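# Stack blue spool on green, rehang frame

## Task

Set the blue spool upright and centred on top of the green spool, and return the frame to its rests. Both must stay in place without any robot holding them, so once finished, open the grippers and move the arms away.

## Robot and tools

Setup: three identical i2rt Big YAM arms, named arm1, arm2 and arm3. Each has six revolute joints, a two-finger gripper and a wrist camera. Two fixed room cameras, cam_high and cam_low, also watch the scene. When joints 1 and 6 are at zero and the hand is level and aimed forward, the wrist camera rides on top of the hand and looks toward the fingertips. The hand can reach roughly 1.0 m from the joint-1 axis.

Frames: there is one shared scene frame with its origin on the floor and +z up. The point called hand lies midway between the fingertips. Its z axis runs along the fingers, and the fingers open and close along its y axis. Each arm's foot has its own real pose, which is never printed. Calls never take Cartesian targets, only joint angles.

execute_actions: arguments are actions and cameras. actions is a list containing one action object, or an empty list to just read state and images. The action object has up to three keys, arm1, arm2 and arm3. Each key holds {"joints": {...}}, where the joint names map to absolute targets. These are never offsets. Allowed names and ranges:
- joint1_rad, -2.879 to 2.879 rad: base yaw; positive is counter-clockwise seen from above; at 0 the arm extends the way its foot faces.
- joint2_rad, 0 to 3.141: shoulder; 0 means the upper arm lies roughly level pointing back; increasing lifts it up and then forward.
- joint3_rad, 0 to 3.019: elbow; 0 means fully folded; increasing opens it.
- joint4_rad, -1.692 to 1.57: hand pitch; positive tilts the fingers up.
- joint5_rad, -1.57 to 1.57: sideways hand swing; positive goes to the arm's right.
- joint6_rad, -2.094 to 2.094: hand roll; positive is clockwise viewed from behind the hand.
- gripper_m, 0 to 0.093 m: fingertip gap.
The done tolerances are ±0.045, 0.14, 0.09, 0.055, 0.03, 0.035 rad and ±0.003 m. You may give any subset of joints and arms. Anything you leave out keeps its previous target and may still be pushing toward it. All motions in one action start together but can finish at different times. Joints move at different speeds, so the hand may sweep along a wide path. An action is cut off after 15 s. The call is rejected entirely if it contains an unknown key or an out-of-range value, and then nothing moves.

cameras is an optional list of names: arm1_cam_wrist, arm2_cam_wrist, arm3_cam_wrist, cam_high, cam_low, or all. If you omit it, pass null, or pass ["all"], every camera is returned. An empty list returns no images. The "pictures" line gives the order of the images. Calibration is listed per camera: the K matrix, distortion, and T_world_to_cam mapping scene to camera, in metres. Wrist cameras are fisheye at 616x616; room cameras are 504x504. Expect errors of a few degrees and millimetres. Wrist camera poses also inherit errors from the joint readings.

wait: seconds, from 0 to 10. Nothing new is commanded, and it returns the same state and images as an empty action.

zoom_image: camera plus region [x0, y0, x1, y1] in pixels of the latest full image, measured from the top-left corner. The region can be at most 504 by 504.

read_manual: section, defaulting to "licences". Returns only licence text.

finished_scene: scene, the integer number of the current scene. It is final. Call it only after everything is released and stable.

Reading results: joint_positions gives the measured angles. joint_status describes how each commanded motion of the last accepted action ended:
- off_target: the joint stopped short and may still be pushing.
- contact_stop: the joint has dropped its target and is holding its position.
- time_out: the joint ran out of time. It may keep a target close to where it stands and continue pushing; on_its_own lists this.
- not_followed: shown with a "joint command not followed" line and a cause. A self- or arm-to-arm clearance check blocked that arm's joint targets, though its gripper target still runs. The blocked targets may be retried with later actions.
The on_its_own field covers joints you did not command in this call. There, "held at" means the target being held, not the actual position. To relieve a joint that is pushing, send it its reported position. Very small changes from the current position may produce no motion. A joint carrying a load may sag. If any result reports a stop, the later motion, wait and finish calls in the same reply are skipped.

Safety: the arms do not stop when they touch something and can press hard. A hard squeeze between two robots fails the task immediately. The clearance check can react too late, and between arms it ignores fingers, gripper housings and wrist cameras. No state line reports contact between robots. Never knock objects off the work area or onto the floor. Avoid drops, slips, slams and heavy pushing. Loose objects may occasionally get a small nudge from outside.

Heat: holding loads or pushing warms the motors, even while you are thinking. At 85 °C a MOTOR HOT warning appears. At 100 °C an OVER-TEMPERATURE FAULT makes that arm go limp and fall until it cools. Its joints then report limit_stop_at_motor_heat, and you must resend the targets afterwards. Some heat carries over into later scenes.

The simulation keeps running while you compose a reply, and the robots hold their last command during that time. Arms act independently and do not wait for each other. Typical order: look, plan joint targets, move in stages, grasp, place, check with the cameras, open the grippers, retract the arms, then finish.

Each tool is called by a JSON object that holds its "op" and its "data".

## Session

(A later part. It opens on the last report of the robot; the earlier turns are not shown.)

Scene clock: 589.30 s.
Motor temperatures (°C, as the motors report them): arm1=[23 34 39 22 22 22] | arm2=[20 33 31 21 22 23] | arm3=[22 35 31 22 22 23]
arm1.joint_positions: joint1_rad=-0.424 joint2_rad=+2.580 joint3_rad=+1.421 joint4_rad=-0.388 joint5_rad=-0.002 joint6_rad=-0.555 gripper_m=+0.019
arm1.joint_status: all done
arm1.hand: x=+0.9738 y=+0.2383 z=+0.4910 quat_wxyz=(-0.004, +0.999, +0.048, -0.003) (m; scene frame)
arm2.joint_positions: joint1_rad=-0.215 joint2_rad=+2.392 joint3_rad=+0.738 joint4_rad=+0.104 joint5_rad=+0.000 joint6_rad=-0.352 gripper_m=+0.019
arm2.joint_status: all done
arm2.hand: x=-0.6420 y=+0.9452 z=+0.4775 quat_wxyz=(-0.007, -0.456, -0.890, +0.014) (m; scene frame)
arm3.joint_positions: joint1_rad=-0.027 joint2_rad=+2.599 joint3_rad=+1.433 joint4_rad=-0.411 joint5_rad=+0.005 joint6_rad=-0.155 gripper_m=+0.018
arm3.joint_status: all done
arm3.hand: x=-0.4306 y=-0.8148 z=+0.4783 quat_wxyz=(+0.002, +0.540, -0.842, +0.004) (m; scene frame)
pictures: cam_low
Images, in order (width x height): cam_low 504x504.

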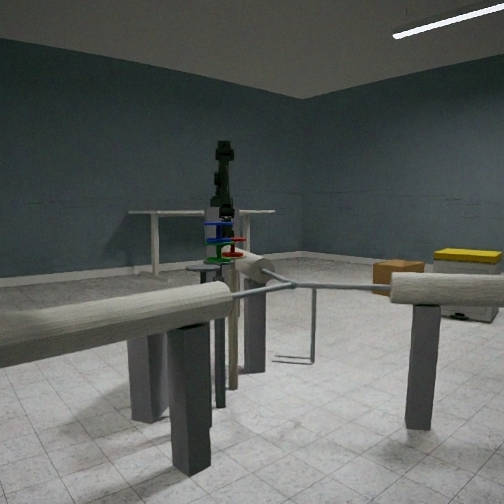

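Frame is resting. Opening the grippers while relaxing the joint targets to the reported positions.

{"op": "execute_actions", "data": {"actions": [{"arm1":{"joints":{"gripper_m":0.07,"joint1_rad":-0.424,"joint2_rad":2.575,"joint3_rad":1.428,"joint4_rad":-0.388,"joint6_rad":-0.555}},"arm2":{"joints":{"gripper_m":0.07,"joint1_rad":-0.215,"joint2_rad":2.388,"joint3_rad":0.742,"joint4_rad":0.104,"joint6_rad":-0.352}},"arm3":{"joints":{"gripper_m":0.07,"joint1_rad":-0.027,"joint2_rad":2.594,"joint3_rad":1.440,"joint4_rad":-0.411,"joint6_rad":-0.155}}}], "cameras": ["cam_high","cam_low"]}}

Scene clock: 592.60 s.
Motor temperatures (°C, as the motors report them): arm1=[23 34 39 22 22 22] | arm2=[20 33 31 21 22 23] | arm3=[22 35 31 22 22 23]
arm1.joint_positions: joint1_rad=-0.424 joint2_rad=+2.580 joint3_rad=+1.421 joint4_rad=-0.388 joint5_rad=-0.002 joint6_rad=-0.555 gripper_m=+0.070
arm1.joint_status: all done
arm1.hand: x=+0.9738 y=+0.2383 z=+0.4910 quat_wxyz=(-0.004, +0.999, +0.048, -0.003) (m; scene frame)
arm2.joint_positions: joint1_rad=-0.215 joint2_rad=+2.391 joint3_rad=+0.739 joint4_rad=+0.104 joint5_rad=+0.000 joint6_rad=-0.352 gripper_m=+0.070
arm2.joint_status: all done
arm2.hand: x=-0.6418 y=+0.9447 z=+0.4777 quat_wxyz=(-0.007, -0.456, -0.890, +0.014) (m; scene frame)
arm3.joint_positions: joint1_rad=-0.027 joint2_rad=+2.599 joint3_rad=+1.433 joint4_rad=-0.411 joint5_rad=+0.005 joint6_rad=-0.155 gripper_m=+0.070
arm3.joint_status: all done
arm3.hand: x=-0.4306 y=-0.8146 z=+0.4785 quat_wxyz=(+0.001, +0.540, -0.842, +0.003) (m; scene frame)
pictures: cam_high, cam_low
Images, in order (width x height): cam_high 504x504, cam_low 504x504.

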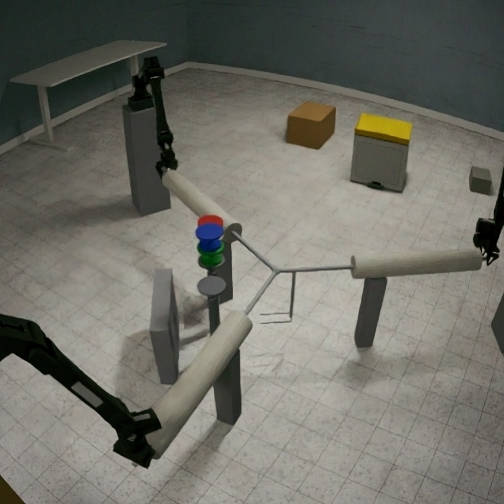

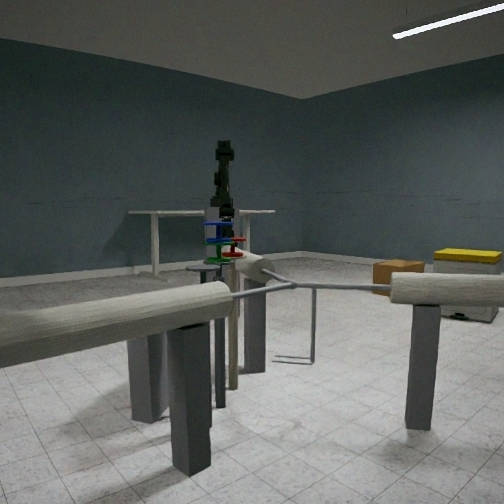

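{"op": "execute_actions", "data": {"actions": [{"arm1":{"joints":{"joint2_rad":2.135,"joint3_rad":1.268,"joint4_rad":-0.685}},"arm2":{"joints":{"joint2_rad":1.71,"joint3_rad":0.612,"joint4_rad":-0.46}},"arm3":{"joints":{"joint2_rad":2.157,"joint3_rad":1.280,"joint4_rad":-0.70}}}], "cameras": ["cam_high","cam_low"]}}

{"op": "zoom_image", "data": {"camera": "cam_low", "region": [160, 210, 340, 390]}}

{"op": "zoom_image", "data": {"camera": "cam_high", "region": [140, 190, 320, 370]}}

Scene clock: 601.00 s.
Motor temperatures (°C, as the motors report them): arm1=[23 34 37 22 22 22] | arm2=[20 33 30 21 22 23] | arm3=[22 35 30 22 22 23]
arm1.joint_positions: joint1_rad=-0.424 joint2_rad=+2.122 joint3_rad=+1.257 joint4_rad=-0.676 joint5_rad=-0.002 joint6_rad=-0.555 gripper_m=+0.070
arm1.joint_status: all done
arm1.hand: x=+0.9742 y=+0.2365 z=+0.6932 quat_wxyz=(-0.006, +0.999, +0.048, -0.005) (m; scene frame)
arm2.joint_positions: joint1_rad=-0.215 joint2_rad=+1.701 joint3_rad=+0.604 joint4_rad=-0.448 joint5_rad=+0.000 joint6_rad=-0.352 gripper_m=+0.070
arm2.joint_status: all done
arm2.hand: x=-0.6407 y=+0.9472 z=+0.6767 quat_wxyz=(-0.009, -0.456, -0.890, +0.016) (m; scene frame)
arm3.joint_positions: joint1_rad=-0.027 joint2_rad=+2.143 joint3_rad=+1.276 joint4_rad=-0.687 joint5_rad=+0.005 joint6_rad=-0.155 gripper_m=+0.070
arm3.joint_status: all done
arm3.hand: x=-0.4280 y=-0.8106 z=+0.6825 quat_wxyz=(-0.009, +0.539, -0.842, -0.001) (m; scene frame)
pictures: cam_high, cam_low
Images, in order (width x height): cam_high 504x504, cam_low 504x504.

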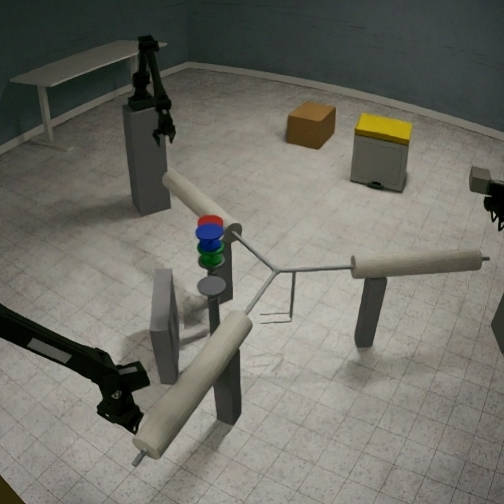

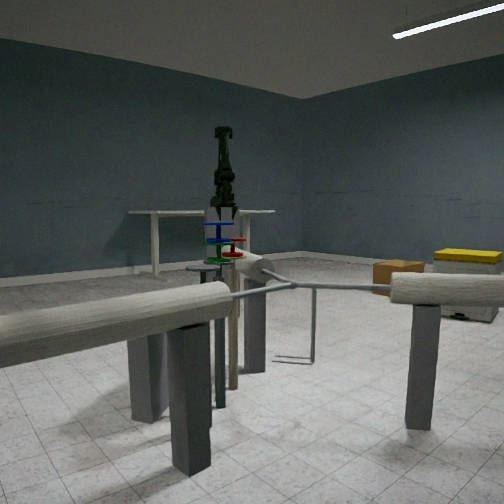

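Region (160, 210, 340, 390) of cam_low's 504x504 image, scaled by 2.800, with more detail than that image has.

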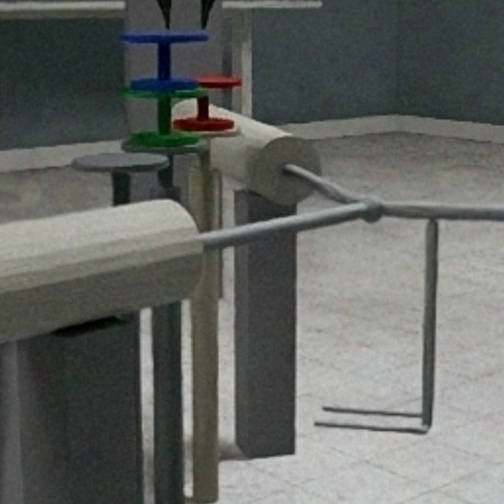

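Region (140, 190, 320, 370) of cam_high's 504x504 image, scaled by 2.800, with more detail than that image has.

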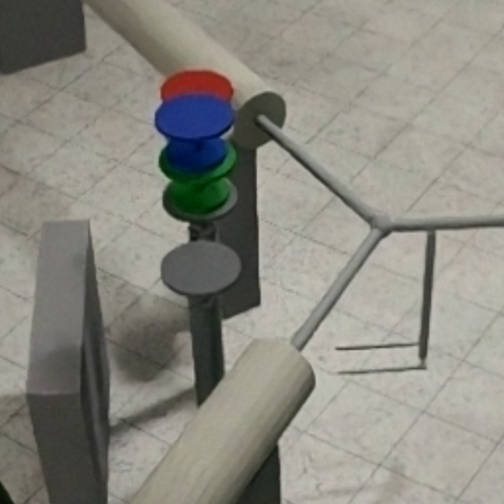

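{"op": "execute_actions", "data": {"actions": []}}

Scene clock: 602.87 s.
Motor temperatures (°C, as the motors report them): arm1=[23 33 37 22 22 22] | arm2=[20 33 31 21 22 23] | arm3=[22 34 30 22 22 23]
arm1.joint_positions: joint1_rad=-0.424 joint2_rad=+2.122 joint3_rad=+1.257 joint4_rad=-0.676 joint5_rad=-0.002 joint6_rad=-0.555 gripper_m=+0.070
arm1.joint_status: all done
arm1.hand: x=+0.9742 y=+0.2365 z=+0.6932 quat_wxyz=(-0.006, +0.999, +0.048, -0.005) (m; scene frame)
arm2.joint_positions: joint1_rad=-0.215 joint2_rad=+1.701 joint3_rad=+0.604 joint4_rad=-0.448 joint5_rad=+0.000 joint6_rad=-0.352 gripper_m=+0.070
arm2.joint_status: all done
arm2.hand: x=-0.6407 y=+0.9472 z=+0.6767 quat_wxyz=(-0.009, -0.456, -0.890, +0.016) (m; scene frame)
arm3.joint_positions: joint1_rad=-0.027 joint2_rad=+2.143 joint3_rad=+1.276 joint4_rad=-0.687 joint5_rad=+0.005 joint6_rad=-0.155 gripper_m=+0.070
arm3.joint_status: all done
arm3.hand: x=-0.4280 y=-0.8106 z=+0.6825 quat_wxyz=(-0.009, +0.539, -0.842, -0.001) (m; scene frame)
pictures: arm1_cam_wrist, arm2_cam_wrist, arm3_cam_wrist, cam_high, cam_low
camera_calibration (this result's frames):
arm1_cam_wrist: T_world_to_cam=[[-0.0947008, 0.995497, 0.00428404, -0.145997], [0.815779, 0.0751365, 0.573463, -1.20582], [0.570558, 0.0578022, -0.81922, 0.119205], [0, 0, 0, 1]] pos_world=[0.901841, 0.22905, 0.789772]
arm2_cam_wrist: T_world_to_cam=[[-0.806006, -0.591676, 0.0165804, 0.0312141], [-0.483665, 0.6745, 0.557779, -1.32362], [-0.341208, 0.441554, -0.829824, 0.0432603], [0, 0, 0, 1]] pos_world=[-0.600269, 0.892148, 0.773667]
arm3_cam_wrist: T_world_to_cam=[[0.906503, -0.422177, 0.00430771, 0.0465511], [-0.349735, -0.745163, 0.567819, -1.13398], [-0.23651, -0.516236, -0.823142, 0.165587], [0, 0, 0, 1]] pos_world=[-0.39963, -0.739867, 0.779998]
Images, in order (width x height): arm1_cam_wrist 616x616, arm2_cam_wrist 616x616, arm3_cam_wrist 616x616, cam_high 504x504, cam_low 504x504.

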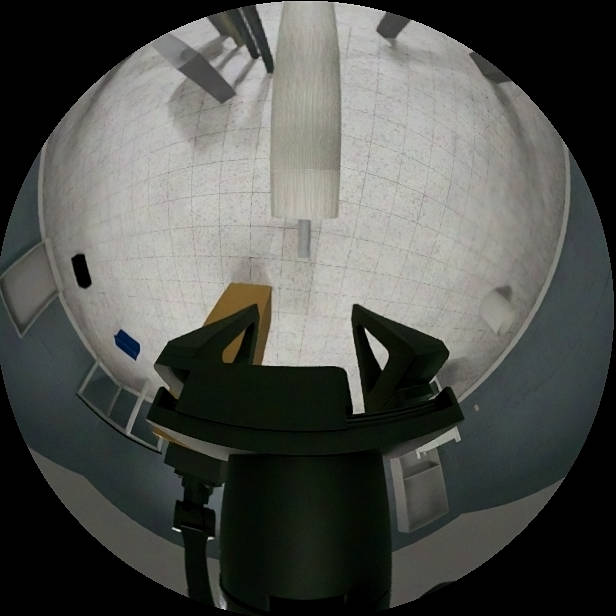

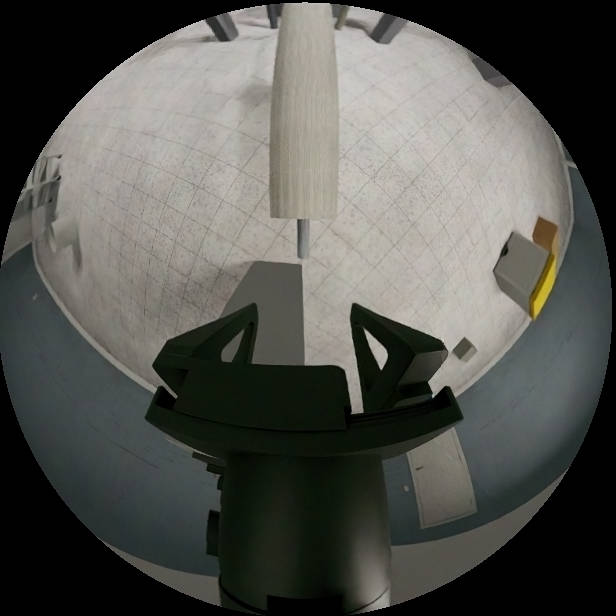

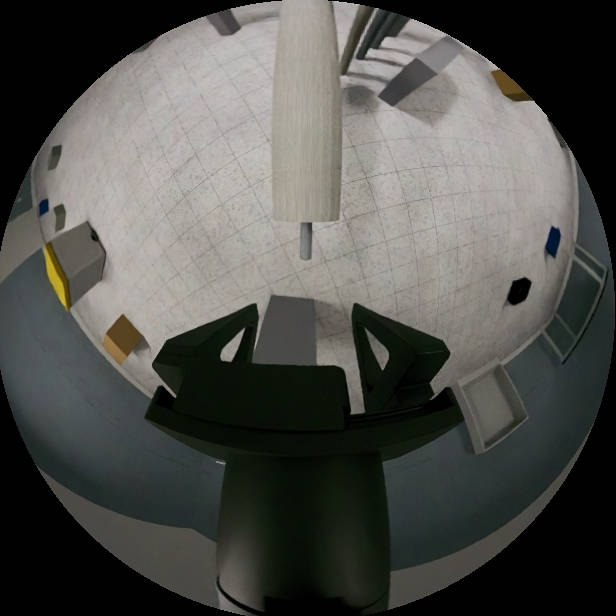

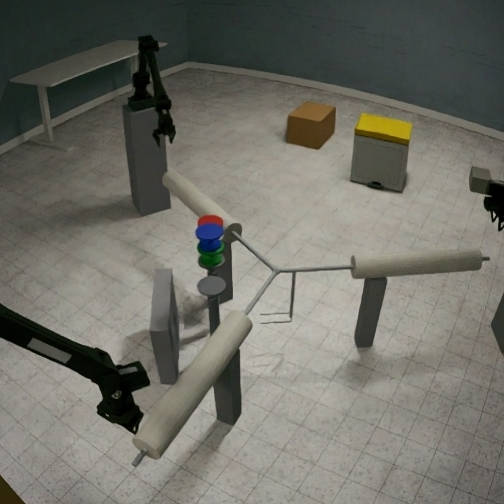

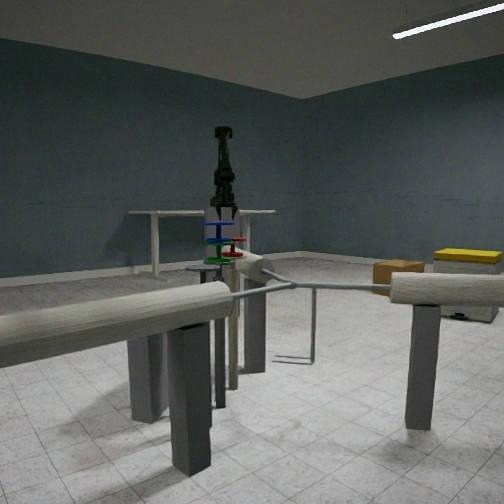

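{"op": "zoom_image", "data": {"camera": "cam_low", "region": [180, 205, 260, 285]}}

{"op": "zoom_image", "data": {"camera": "cam_high", "region": [170, 205, 260, 305]}}

Region (180, 205, 260, 285) of cam_low's 504x504 image, scaled by 6.300, with more detail than that image has.

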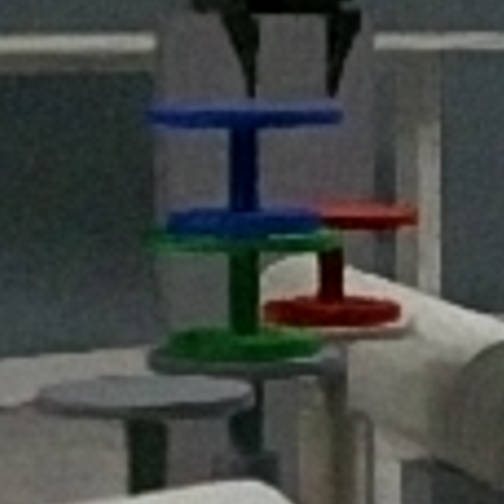

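Region (170, 205, 260, 305) of cam_high's 504x504 image, scaled by 5.040, with more detail than that image has; it fills the left 454 columns of this view, and the rest is white.

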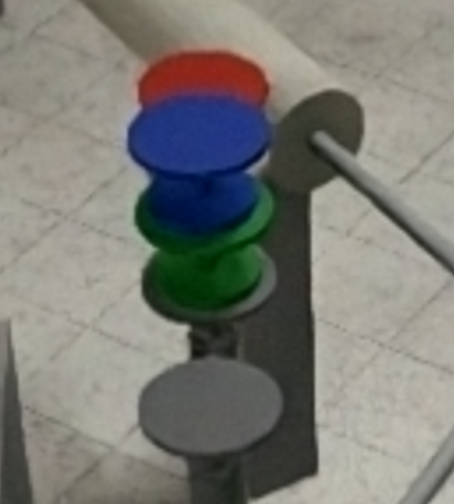

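The blue spool is still centred on the green one and the frame is on its rests, so I'm ending the scene.

{"op": "finished_scene", "data": {"scene": 2}}

The scene is finished: the task was done.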